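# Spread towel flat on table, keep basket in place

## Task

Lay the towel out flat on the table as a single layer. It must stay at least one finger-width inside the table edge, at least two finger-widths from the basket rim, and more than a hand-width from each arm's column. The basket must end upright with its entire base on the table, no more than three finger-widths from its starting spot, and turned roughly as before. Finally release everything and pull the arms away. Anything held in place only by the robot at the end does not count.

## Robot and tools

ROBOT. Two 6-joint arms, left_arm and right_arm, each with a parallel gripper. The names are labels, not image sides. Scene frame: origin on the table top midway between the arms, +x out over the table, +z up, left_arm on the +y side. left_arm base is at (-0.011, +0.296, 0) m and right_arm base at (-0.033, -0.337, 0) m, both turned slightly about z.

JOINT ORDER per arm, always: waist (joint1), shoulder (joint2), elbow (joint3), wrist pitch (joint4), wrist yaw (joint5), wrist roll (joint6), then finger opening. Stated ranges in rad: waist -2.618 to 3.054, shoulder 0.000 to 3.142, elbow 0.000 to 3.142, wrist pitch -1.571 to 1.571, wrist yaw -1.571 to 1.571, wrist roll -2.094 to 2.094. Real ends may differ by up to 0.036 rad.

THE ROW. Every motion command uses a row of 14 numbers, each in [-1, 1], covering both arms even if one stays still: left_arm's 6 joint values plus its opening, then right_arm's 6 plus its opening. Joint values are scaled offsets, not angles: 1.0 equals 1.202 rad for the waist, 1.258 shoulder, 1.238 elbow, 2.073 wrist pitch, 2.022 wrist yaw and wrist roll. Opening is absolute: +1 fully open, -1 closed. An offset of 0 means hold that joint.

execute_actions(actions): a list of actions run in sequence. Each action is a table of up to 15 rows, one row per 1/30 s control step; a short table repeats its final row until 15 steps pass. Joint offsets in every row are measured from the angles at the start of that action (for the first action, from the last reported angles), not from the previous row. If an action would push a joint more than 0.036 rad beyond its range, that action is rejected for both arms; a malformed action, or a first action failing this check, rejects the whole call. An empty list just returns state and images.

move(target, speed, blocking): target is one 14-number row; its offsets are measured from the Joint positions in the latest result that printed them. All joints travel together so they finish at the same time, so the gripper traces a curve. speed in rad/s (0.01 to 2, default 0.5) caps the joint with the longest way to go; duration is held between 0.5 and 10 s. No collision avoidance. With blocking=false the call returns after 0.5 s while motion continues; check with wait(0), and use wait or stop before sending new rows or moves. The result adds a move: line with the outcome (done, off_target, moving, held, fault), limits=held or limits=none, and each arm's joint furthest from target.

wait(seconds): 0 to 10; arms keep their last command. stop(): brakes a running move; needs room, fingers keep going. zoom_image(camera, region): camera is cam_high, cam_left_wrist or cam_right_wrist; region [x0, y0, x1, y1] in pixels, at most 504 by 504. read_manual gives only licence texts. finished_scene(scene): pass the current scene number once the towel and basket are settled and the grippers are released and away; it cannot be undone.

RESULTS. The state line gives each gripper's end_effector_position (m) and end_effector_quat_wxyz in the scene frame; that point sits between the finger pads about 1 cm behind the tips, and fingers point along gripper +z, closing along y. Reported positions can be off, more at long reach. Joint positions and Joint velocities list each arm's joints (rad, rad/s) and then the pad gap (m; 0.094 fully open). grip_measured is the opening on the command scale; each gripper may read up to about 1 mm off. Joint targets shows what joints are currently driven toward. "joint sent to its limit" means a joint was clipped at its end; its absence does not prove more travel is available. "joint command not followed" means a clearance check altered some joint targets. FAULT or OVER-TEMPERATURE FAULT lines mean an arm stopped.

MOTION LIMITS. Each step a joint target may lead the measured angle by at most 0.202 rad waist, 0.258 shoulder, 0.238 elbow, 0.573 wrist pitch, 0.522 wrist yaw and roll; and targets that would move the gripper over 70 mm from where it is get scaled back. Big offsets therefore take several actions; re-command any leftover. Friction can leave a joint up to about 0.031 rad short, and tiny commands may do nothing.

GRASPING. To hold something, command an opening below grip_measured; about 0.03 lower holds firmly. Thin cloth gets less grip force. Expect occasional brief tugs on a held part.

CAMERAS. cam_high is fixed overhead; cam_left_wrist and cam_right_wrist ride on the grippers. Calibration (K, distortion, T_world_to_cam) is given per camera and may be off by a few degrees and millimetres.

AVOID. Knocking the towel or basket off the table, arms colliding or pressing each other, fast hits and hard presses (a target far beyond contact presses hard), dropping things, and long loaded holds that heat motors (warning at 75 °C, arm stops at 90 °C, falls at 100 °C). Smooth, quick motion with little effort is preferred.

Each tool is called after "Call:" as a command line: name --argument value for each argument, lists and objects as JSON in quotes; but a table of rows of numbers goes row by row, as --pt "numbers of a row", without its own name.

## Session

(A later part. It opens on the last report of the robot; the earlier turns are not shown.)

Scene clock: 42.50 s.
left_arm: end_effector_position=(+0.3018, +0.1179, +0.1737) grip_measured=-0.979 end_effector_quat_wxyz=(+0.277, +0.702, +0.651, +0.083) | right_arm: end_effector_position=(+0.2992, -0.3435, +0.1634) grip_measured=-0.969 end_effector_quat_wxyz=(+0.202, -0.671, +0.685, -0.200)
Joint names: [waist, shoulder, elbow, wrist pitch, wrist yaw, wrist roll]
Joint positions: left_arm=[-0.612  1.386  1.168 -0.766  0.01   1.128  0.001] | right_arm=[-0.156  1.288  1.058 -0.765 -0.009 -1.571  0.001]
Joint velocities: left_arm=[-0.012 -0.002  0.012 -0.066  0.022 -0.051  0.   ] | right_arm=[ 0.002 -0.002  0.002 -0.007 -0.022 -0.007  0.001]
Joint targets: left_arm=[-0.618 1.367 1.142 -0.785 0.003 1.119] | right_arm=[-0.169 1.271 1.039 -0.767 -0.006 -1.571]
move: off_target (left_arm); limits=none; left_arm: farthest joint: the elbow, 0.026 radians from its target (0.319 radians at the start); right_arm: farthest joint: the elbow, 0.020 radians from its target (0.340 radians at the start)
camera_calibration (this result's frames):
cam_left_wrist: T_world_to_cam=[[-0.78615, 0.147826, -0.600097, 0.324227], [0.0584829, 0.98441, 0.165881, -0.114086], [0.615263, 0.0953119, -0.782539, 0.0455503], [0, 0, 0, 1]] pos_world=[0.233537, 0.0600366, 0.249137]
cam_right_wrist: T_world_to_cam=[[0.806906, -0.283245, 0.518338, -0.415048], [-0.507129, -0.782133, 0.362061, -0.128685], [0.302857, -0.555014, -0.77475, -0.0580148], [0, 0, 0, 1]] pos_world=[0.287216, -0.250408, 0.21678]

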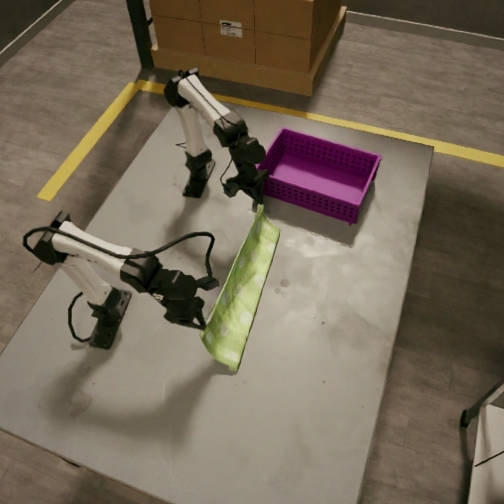

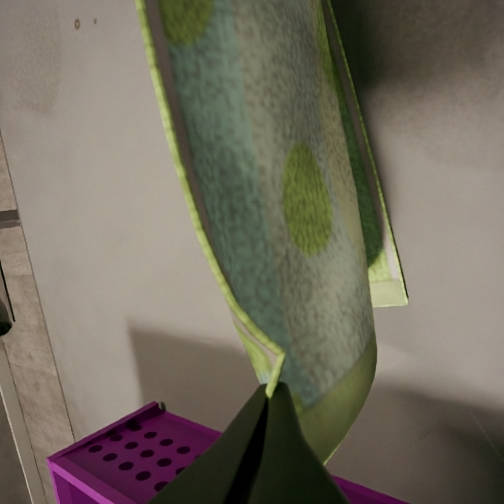

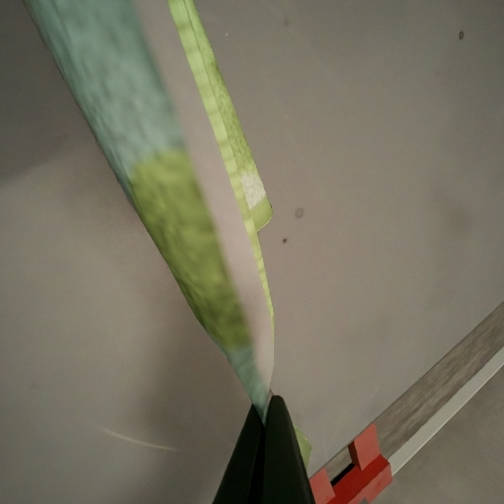

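Call:
move --target '[-0.119, 0.081, 0.502, -0.378, 0, -0.094, -1, -0.017, 0.039, 0.466, -0.37, 0, 0, -1]' --speed 0.55

Scene clock: 45.80 s.
left_arm: end_effector_position=(+0.2199, +0.1178, +0.2733) grip_measured=-0.979 end_effector_quat_wxyz=(+0.169, +0.707, +0.687, +0.017) | right_arm: end_effector_position=(+0.2192, -0.3430, +0.2625) grip_measured=-0.969 end_effector_quat_wxyz=(+0.118, -0.688, +0.708, -0.112)
Joint names: [waist, shoulder, elbow, wrist pitch, wrist yaw, wrist roll]
Joint positions: left_arm=[-0.747  1.467  1.763 -1.526  0.017  0.947  0.001] | right_arm=[-0.164  1.323  1.605 -1.527 -0.013 -1.571  0.001]
Joint velocities: left_arm=[-0.007 -0.012 -0.007 -0.051  0.095 -0.007  0.   ] | right_arm=[-0.007  0.002 -0.022 -0.022 -0.022 -0.066 -0.001]
Joint targets: left_arm=[-0.755 1.489 1.789 -1.550 0.010 0.938] | right_arm=[-0.176 1.337 1.635 -1.532 -0.009 -1.571]
move: off_target (left_arm, right_arm); limits=none; left_arm: farthest joint: the elbow, 0.026 radians from its target (0.621 radians at the start); right_arm: farthest joint: the elbow, 0.030 radians from its target (0.577 radians at the start)
camera_calibration (this result's frames):
cam_left_wrist: T_world_to_cam=[[-0.914506, 0.156719, -0.372984, 0.284775], [0.0815144, 0.974393, 0.209554, -0.141547], [0.396275, 0.161235, -0.903864, 0.247402], [0, 0, 0, 1]] pos_world=[0.173927, 0.053403, 0.359496]
cam_right_wrist: T_world_to_cam=[[0.907723, -0.292852, 0.30046, -0.369906], [-0.407896, -0.783693, 0.468451, -0.254936], [0.0982815, -0.54778, -0.83083, 0.105328], [0, 0, 0, 1]] pos_world=[0.221434, -0.250423, 0.318077]

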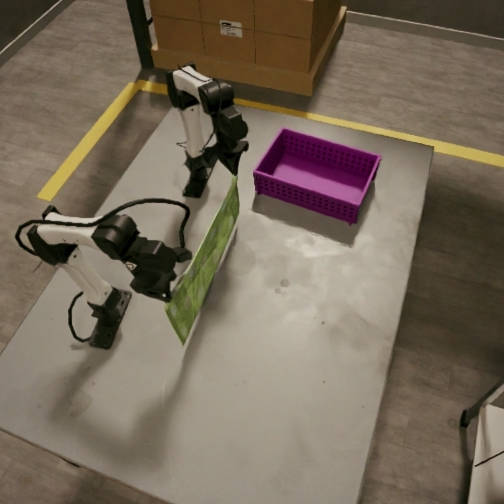

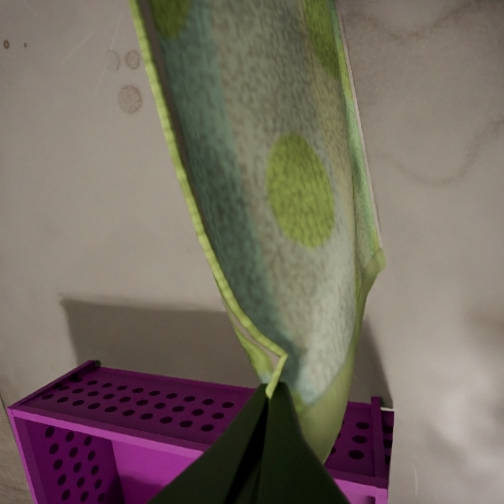

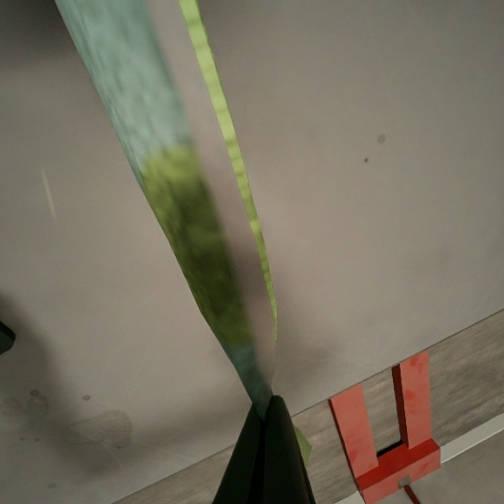

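Call:
move --target '[0.151, 0.305, 0.113, 0.067, 0, 0.081, -1, 0, 0.334, 0.125, 0.087, 0, 0, -1]' --speed 0.4

Scene clock: 48.23 s.
left_arm: end_effector_position=(+0.3284, +0.1157, +0.1945) grip_measured=-0.979 end_effector_quat_wxyz=(+0.102, +0.707, +0.699, +0.019) | right_arm: end_effector_position=(+0.3235, -0.3456, +0.1869) grip_measured=-0.969 end_effector_quat_wxyz=(+0.070, -0.694, +0.714, -0.061)
Joint names: [waist, shoulder, elbow, wrist pitch, wrist yaw, wrist roll]
Joint positions: left_arm=[-0.576  1.842  1.872 -1.395  0.025  1.101  0.001] | right_arm=[-0.164  1.745  1.724 -1.366 -0.016 -1.571  0.001]
Joint velocities: left_arm=[-0.012  0.007 -0.002  0.037 -0.066 -0.022 -0.   ] | right_arm=[-0.012 -0.002  0.002  0.007  0.022 -0.007 -0.   ]
Joint targets: left_arm=[-0.565 1.850 1.903 -1.387 0.017 1.111] | right_arm=[-0.164 1.743 1.760 -1.347 -0.013 -1.571]
move: off_target (left_arm, right_arm); limits=none; left_arm: farthest joint: the elbow, 0.031 radians from its target (0.140 radians at the start); right_arm: farthest joint: the elbow, 0.035 radians from its target (0.154 radians at the start)
camera_calibration (this result's frames):
cam_left_wrist: T_world_to_cam=[[-0.947479, 0.170575, -0.270534, 0.344208], [0.0864083, 0.950968, 0.296974, -0.147719], [0.307925, 0.258, -0.915761, 0.153752], [0, 0, 0, 1]] pos_world=[0.29155, 0.0420949, 0.277789]
cam_right_wrist: T_world_to_cam=[[0.941159, -0.293852, 0.166945, -0.428888], [-0.337378, -0.787816, 0.515289, -0.212011], [-0.0198966, -0.541292, -0.840599, 0.0731084], [0, 0, 0, 1]] pos_world=[0.333579, -0.253482, 0.242303]

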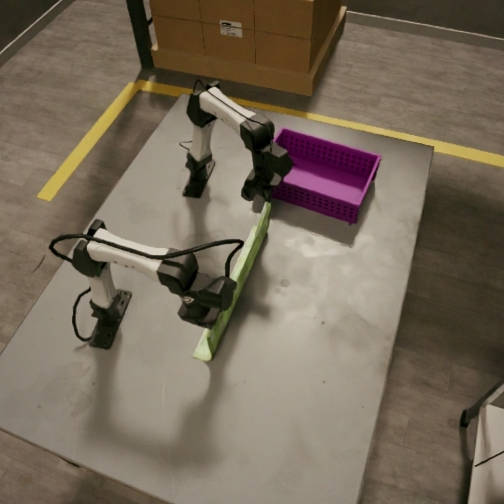

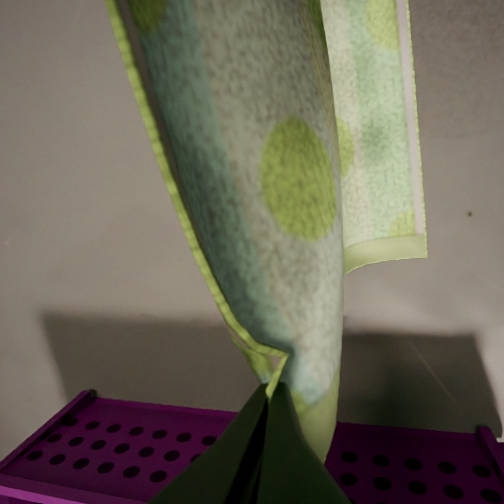

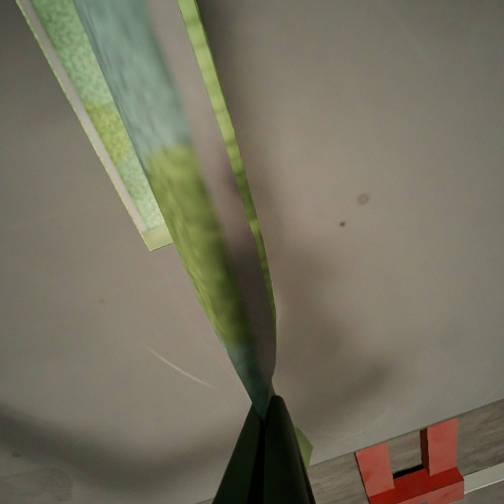

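Call:
move --target '[0.097, 0.304, 0.174, 0.103, 0, 0.057, -1, 0.014, 0.331, 0.198, 0.127, 0, 0, -1]' --speed 0.4

Scene clock: 50.37 s.
left_arm: end_effector_position=(+0.4378, +0.1162, +0.1045) grip_measured=-0.979 end_effector_quat_wxyz=(+0.105, +0.707, +0.699, +0.030) | right_arm: end_effector_position=(+0.4391, -0.3446, +0.0938) grip_measured=-0.969 end_effector_quat_wxyz=(+0.081, -0.696, +0.710, -0.070)
Joint names: [waist, shoulder, elbow, wrist pitch, wrist yaw, wrist roll]
Joint positions: left_arm=[-0.469  2.216  2.056 -1.193  0.031  1.207  0.001] | right_arm=[-0.155  2.166  1.933 -1.124 -0.018 -1.571  0.001]
Joint velocities: left_arm=[ 0.007  0.007 -0.007 -0.051  0.081 -0.022  0.002] | right_arm=[-0.007 -0.007 -0.017 -0.037 -0.022 -0.007  0.   ]
Joint targets: left_arm=[-0.459 2.224 2.088 -1.181 0.025 1.216] | right_arm=[-0.147 2.161 1.969 -1.103 -0.017 -1.571]
move: off_target (left_arm, right_arm); limits=none; left_arm: farthest joint: the elbow, 0.032 radians from its target (0.215 radians at the start); right_arm: farthest joint: the elbow, 0.036 radians from its target (0.245 radians at the start)
camera_calibration (this result's frames):
cam_left_wrist: T_world_to_cam=[[-0.942443, 0.17063, -0.287552, 0.422974], [0.0777796, 0.948275, 0.307775, -0.127909], [0.325194, 0.267695, -0.906967, 0.0278613], [0, 0, 0, 1]] pos_world=[0.399517, 0.0416625, 0.186263]
cam_right_wrist: T_world_to_cam=[[0.93851, -0.285092, 0.194734, -0.520265], [-0.345099, -0.791406, 0.504562, -0.121091], [0.0102668, -0.540739, -0.841128, -0.0152895], [0, 0, 0, 1]] pos_world=[0.446643, -0.252423, 0.149551]

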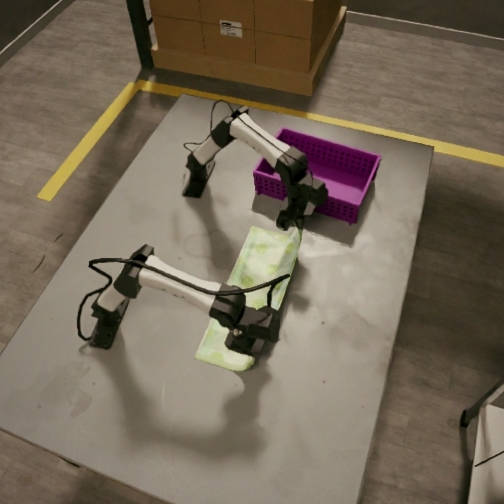

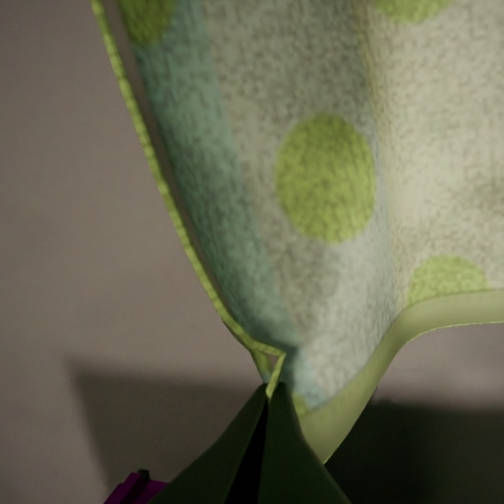

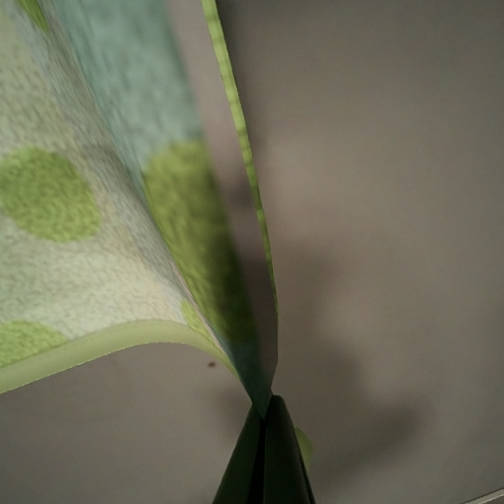

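Call:
move --target '[0.051, 0.17, 0.084, 0.144, 0, 0.037, -1, 0.007, 0.177, 0.116, 0.143, 0, 0, -1]' --speed 0.3

Scene clock: 52.40 s.
left_arm: end_effector_position=(+0.5183, +0.1148, +0.0463) grip_measured=-0.979 end_effector_quat_wxyz=(+0.171, +0.705, +0.685, +0.070) | right_arm: end_effector_position=(+0.5195, -0.3464, +0.0375) grip_measured=-0.969 end_effector_quat_wxyz=(+0.135, -0.688, +0.701, -0.126)
Joint names: [waist, shoulder, elbow, wrist pitch, wrist yaw, wrist roll]
Joint positions: left_arm=[-0.418  2.42   2.129 -0.91   0.033  1.272  0.001] | right_arm=[-0.155  2.39   2.042 -0.851 -0.018 -1.571  0.001]
Joint velocities: left_arm=[ 0.002 -0.002  0.002 -0.037 -0.066 -0.051 -0.001] | right_arm=[ 0.007 -0.007 -0.002 -0.037 -0.022 -0.051  0.001]
Joint targets: left_arm=[-0.408 2.430 2.160 -0.895 0.031 1.282] | right_arm=[-0.146 2.388 2.077 -0.827 -0.018 -1.571]
move: off_target (left_arm, right_arm); limits=none; left_arm: farthest joint: the elbow, 0.031 radians from its target (0.104 radians at the start); right_arm: farthest joint: the elbow, 0.035 radians from its target (0.144 radians at the start)
camera_calibration (this result's frames):
cam_left_wrist: T_world_to_cam=[[-0.885284, 0.169041, -0.433241, 0.459659], [0.0451051, 0.958416, 0.281786, -0.0980209], [0.462859, 0.229919, -0.856095, -0.120063], [0, 0, 0, 1]] pos_world=[0.466922, 0.0438483, 0.123978]
cam_right_wrist: T_world_to_cam=[[0.896399, -0.284175, 0.340167, -0.5685], [-0.420016, -0.789776, 0.447036, -0.0246598], [0.141619, -0.543598, -0.827312, -0.134202], [0, 0, 0, 1]] pos_world=[0.51825, -0.253981, 0.0933813]

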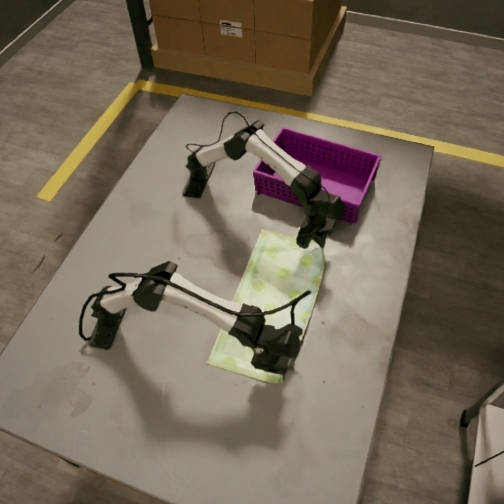

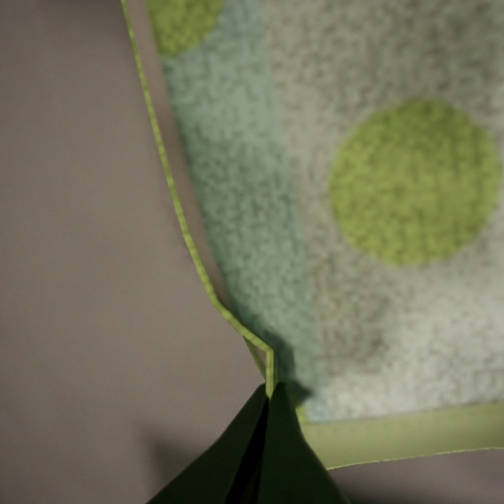

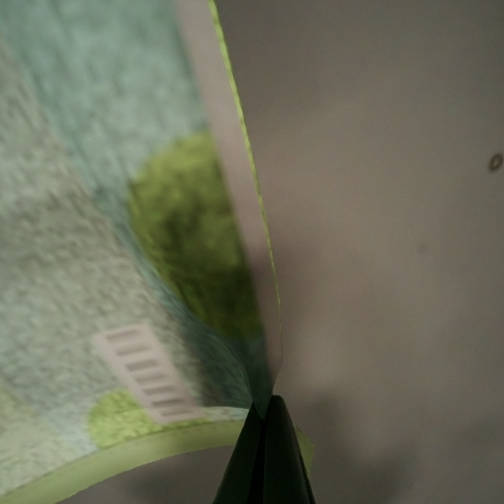

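Call:
execute_actions --actions '[[[0,0,0,0,0,0,-0.94,0,0,0,0,0,0,-0.94],[0,0,0,0,0,0,-0.88,0,0,0,0,0,0,-0.88],[0,0,0,0,0,0,-0.82,0,0,0,0,0,0,-0.82],[0,0,0,0,0,0,-0.76,0,0,0,0,0,0,-0.76],[0,0,0,0,0,0,-0.68,0,0,0,0,0,0,-0.68],[0,0,0,0,0,0,-0.6,0,0,0,0,0,0,-0.6],[0,0,0,0,0,0,-0.52,0,0,0,0,0,0,-0.52],[0,0,0,0,0,0,-0.44,0,0,0,0,0,0,-0.44],[0,0,0,0,0,0,-0.36,0,0,0,0,0,0,-0.36],[0,0,0,0,0,0,-0.3,0,0,0,0,0,0,-0.3]]]'

Call:
move --target '[0.0, -0.3, 0, 0, 0, 0, -0.3, -0.0, -0.3, 0, 0, 0, 0, -0.3]' --speed 0.5

Scene clock: 53.37 s.
left_arm: end_effector_position=(+0.5182, +0.1148, +0.0463) grip_measured=-0.302 end_effector_quat_wxyz=(+0.171, +0.705, +0.685, +0.070) | right_arm: end_effector_position=(+0.5196, -0.3464, +0.0375) grip_measured=-0.302 end_effector_quat_wxyz=(+0.136, -0.688, +0.701, -0.126)
Joint names: [waist, shoulder, elbow, wrist pitch, wrist yaw, wrist roll]
Joint positions: left_arm=[-0.418  2.42   2.129 -0.91   0.033  1.272  0.033] | right_arm=[-0.155  2.39   2.042 -0.851 -0.018 -1.571  0.033]
Joint velocities: left_arm=[ 0.002 -0.002  0.002 -0.022  0.007 -0.051 -0.   ] | right_arm=[-0.027  0.017 -0.027 -0.051 -0.007 -0.051 -0.   ]
Joint targets: left_arm=[-0.418 2.420 2.129 -0.910 0.033 1.272] | right_arm=[-0.155 2.390 2.042 -0.851 -0.018 -1.571]
camera_calibration (this result's frames):
cam_left_wrist: T_world_to_cam=[[-0.885309, 0.169018, -0.433199, 0.459665], [0.0452692, 0.958505, 0.281458, -0.0980412], [0.462794, 0.229566, -0.856225, -0.119958], [0, 0, 0, 1]] pos_world=[0.4669, 0.0438197, 0.12401]
cam_right_wrist: T_world_to_cam=[[0.896269, -0.284173, 0.340511, -0.568534], [-0.420186, -0.789772, 0.446882, -0.0245442], [0.141934, -0.543605, -0.827254, -0.134356], [0, 0, 0, 1]] pos_world=[0.518316, -0.253983, 0.0934141]

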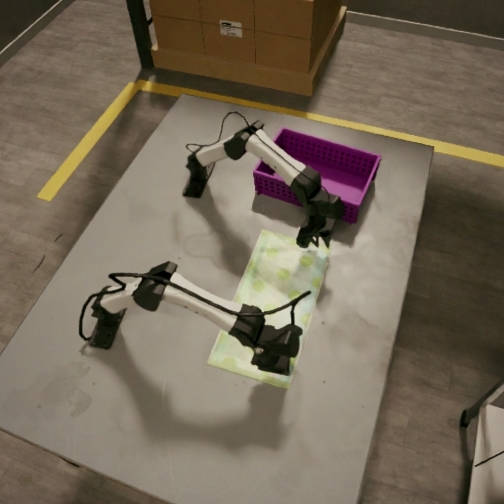

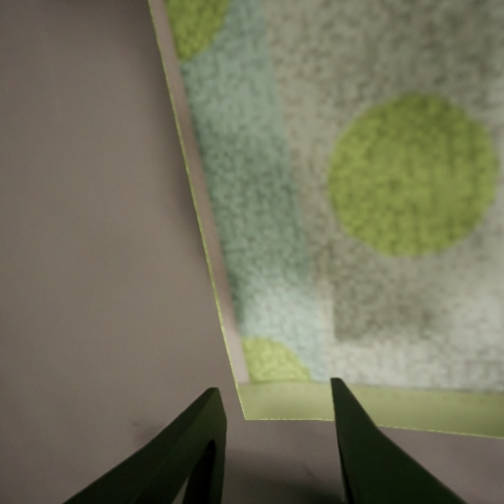

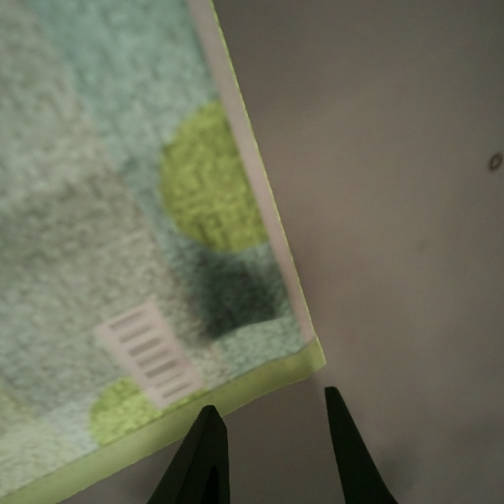

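Scene clock: 54.57 s.
left_arm: end_effector_position=(+0.5061, +0.1188, +0.2478) grip_measured=-0.302 end_effector_quat_wxyz=(+0.330, +0.670, +0.647, +0.153) | right_arm: end_effector_position=(+0.5099, -0.3462, +0.2353) grip_measured=-0.302 end_effector_quat_wxyz=(+0.258, -0.655, +0.664, -0.252)
Joint names: [waist, shoulder, elbow, wrist pitch, wrist yaw, wrist roll]
Joint positions: left_arm=[-0.418  2.046  2.129 -0.91   0.033  1.272  0.033] | right_arm=[-0.155  2.018  2.042 -0.856 -0.018 -1.571  0.033]
Joint velocities: left_arm=[ 0.022  0.007 -0.007 -0.037 -0.007  0.051  0.001] | right_arm=[-0.012  0.007  0.002 -0.022 -0.051  0.007  0.   ]
Joint targets: left_arm=[-0.418 2.042 2.129 -0.910 0.033 1.272] | right_arm=[-0.155 2.013 2.042 -0.851 -0.018 -1.571]
move: done; limits=none; left_arm: farthest joint: the shoulder, 0.003 radians from its target (0.377 radians at the start); right_arm: farthest joint: the shoulder, 0.006 radians from its target (0.377 radians at the start)
camera_calibration (this result's frames):
cam_left_wrist: T_world_to_cam=[[-0.676878, 0.0997636, -0.729304, 0.511628], [-0.0352203, 0.985249, 0.167464, -0.0922479], [0.735252, 0.139039, -0.663379, -0.117708], [0, 0, 0, 1]] pos_world=[0.429606, 0.0562112, 0.310496]
cam_right_wrist: T_world_to_cam=[[0.714552, -0.280218, 0.64101, -0.603789], [-0.55346, -0.786872, 0.272975, -0.0069914], [0.4279, -0.549828, -0.71735, -0.143037], [0, 0, 0, 1]] pos_world=[0.488775, -0.25334, 0.286336]

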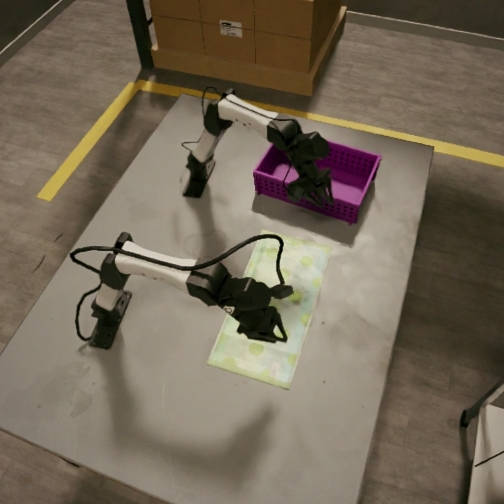

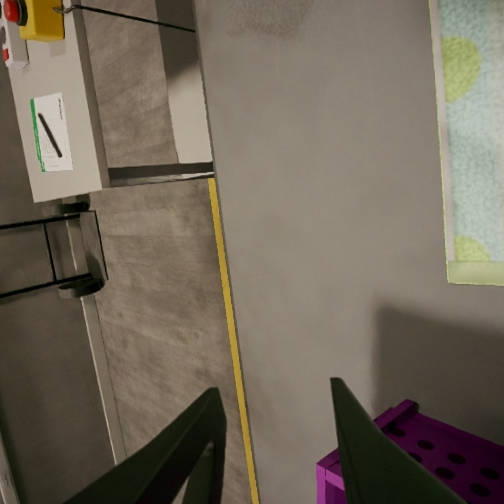

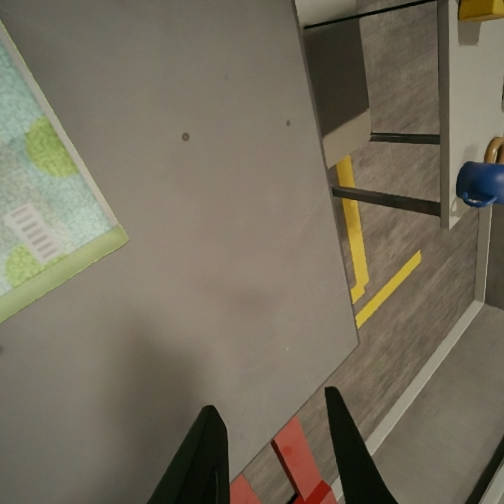

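Call:
move --target '[0.0, -0.95, -0.95, 0, 0, 0, -0.3, -0.4, -0.93, -0.88, 0, 0, 0, -0.3]' --speed 1.0

Scene clock: 56.40 s.
left_arm: end_effector_position=(+0.2311, +0.2102, +0.2237) grip_measured=-0.302 end_effector_quat_wxyz=(+0.338, +0.668, +0.644, +0.157) | right_arm: end_effector_position=(+0.2001, -0.4589, +0.2307) grip_measured=-0.302 end_effector_quat_wxyz=(+0.209, -0.475, +0.787, -0.334)
Joint names: [waist, shoulder, elbow, wrist pitch, wrist yaw, wrist roll]
Joint positions: left_arm=[-0.418  0.868  0.977 -0.915  0.033  1.272  0.033] | right_arm=[-0.625  0.862  0.971 -0.871 -0.018 -1.571  0.033]
Joint velocities: left_arm=[ 0.002  0.002 -0.002  0.007 -0.051 -0.037 -0.001] | right_arm=[-0.017  0.002 -0.012 -0.066  0.007  0.007 -0.   ]
Joint targets: left_arm=[-0.418 0.851 0.953 -0.910 0.033 1.272] | right_arm=[-0.635 0.849 0.952 -0.856 -0.018 -1.571]
move: off_target (left_arm); limits=none; left_arm: farthest joint: the elbow, 0.024 radians from its target (1.177 radians at the start); right_arm: farthest joint: the elbow, 0.019 radians from its target (1.089 radians at the start)
camera_calibration (this result's frames):
cam_left_wrist: T_world_to_cam=[[-0.663024, 0.0951604, -0.742525, 0.299579], [-0.0383083, 0.986275, 0.160606, -0.185896], [0.747618, 0.13493, -0.650278, 0.0509056], [0, 0, 0, 1]] pos_world=[0.153449, 0.147968, 0.285404]
cam_right_wrist: T_world_to_cam=[[0.468287, -0.550996, 0.690732, -0.497511], [-0.865749, -0.442372, 0.234062, -0.0363945], [0.176594, -0.707609, -0.684181, -0.105556], [0, 0, 0, 1]] pos_world=[0.22011, -0.364919, 0.279946]

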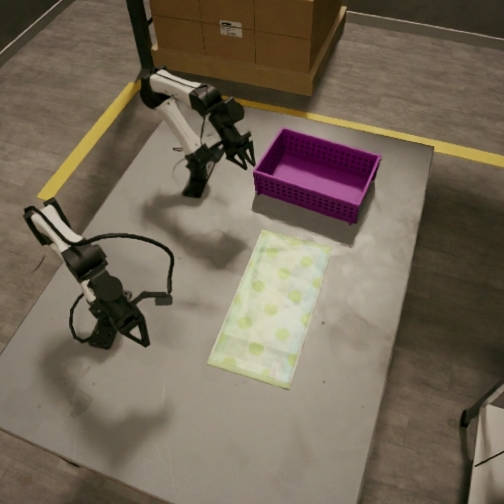

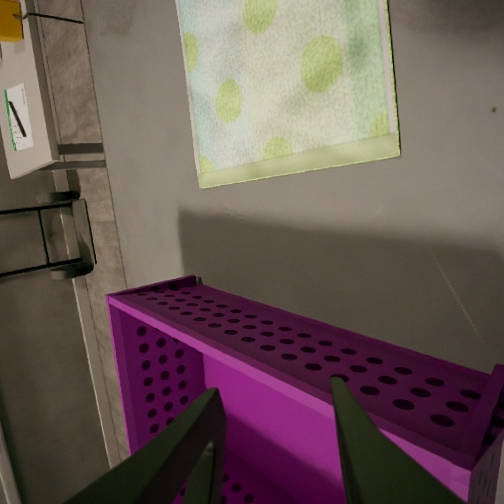

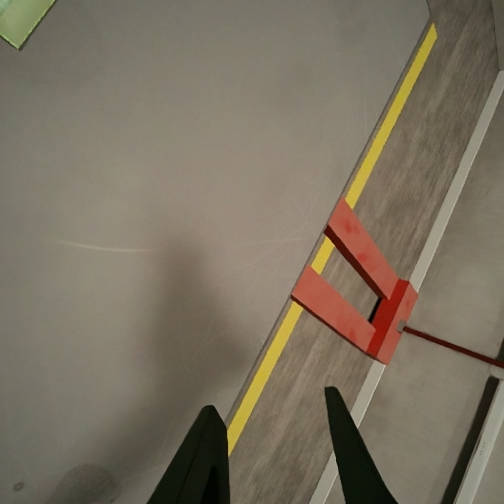

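Call:
zoom_image --camera "cam_high" --region '[190, 215, 350, 400]'

Region (190, 215, 350, 400) of cam_high's 504x504 image, scaled by 2.724, with more detail than that image has; it fills the left 436 columns of this view, and the rest is white.

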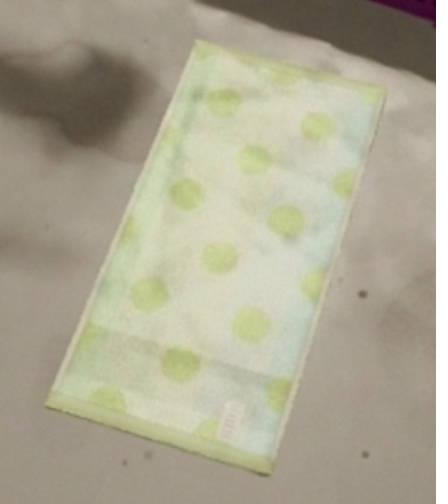

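The towel is flat, fully spread and clear of the basket, table edge and columns.

Call:
finished_scene --scene 2

The scene is finished: the task was done.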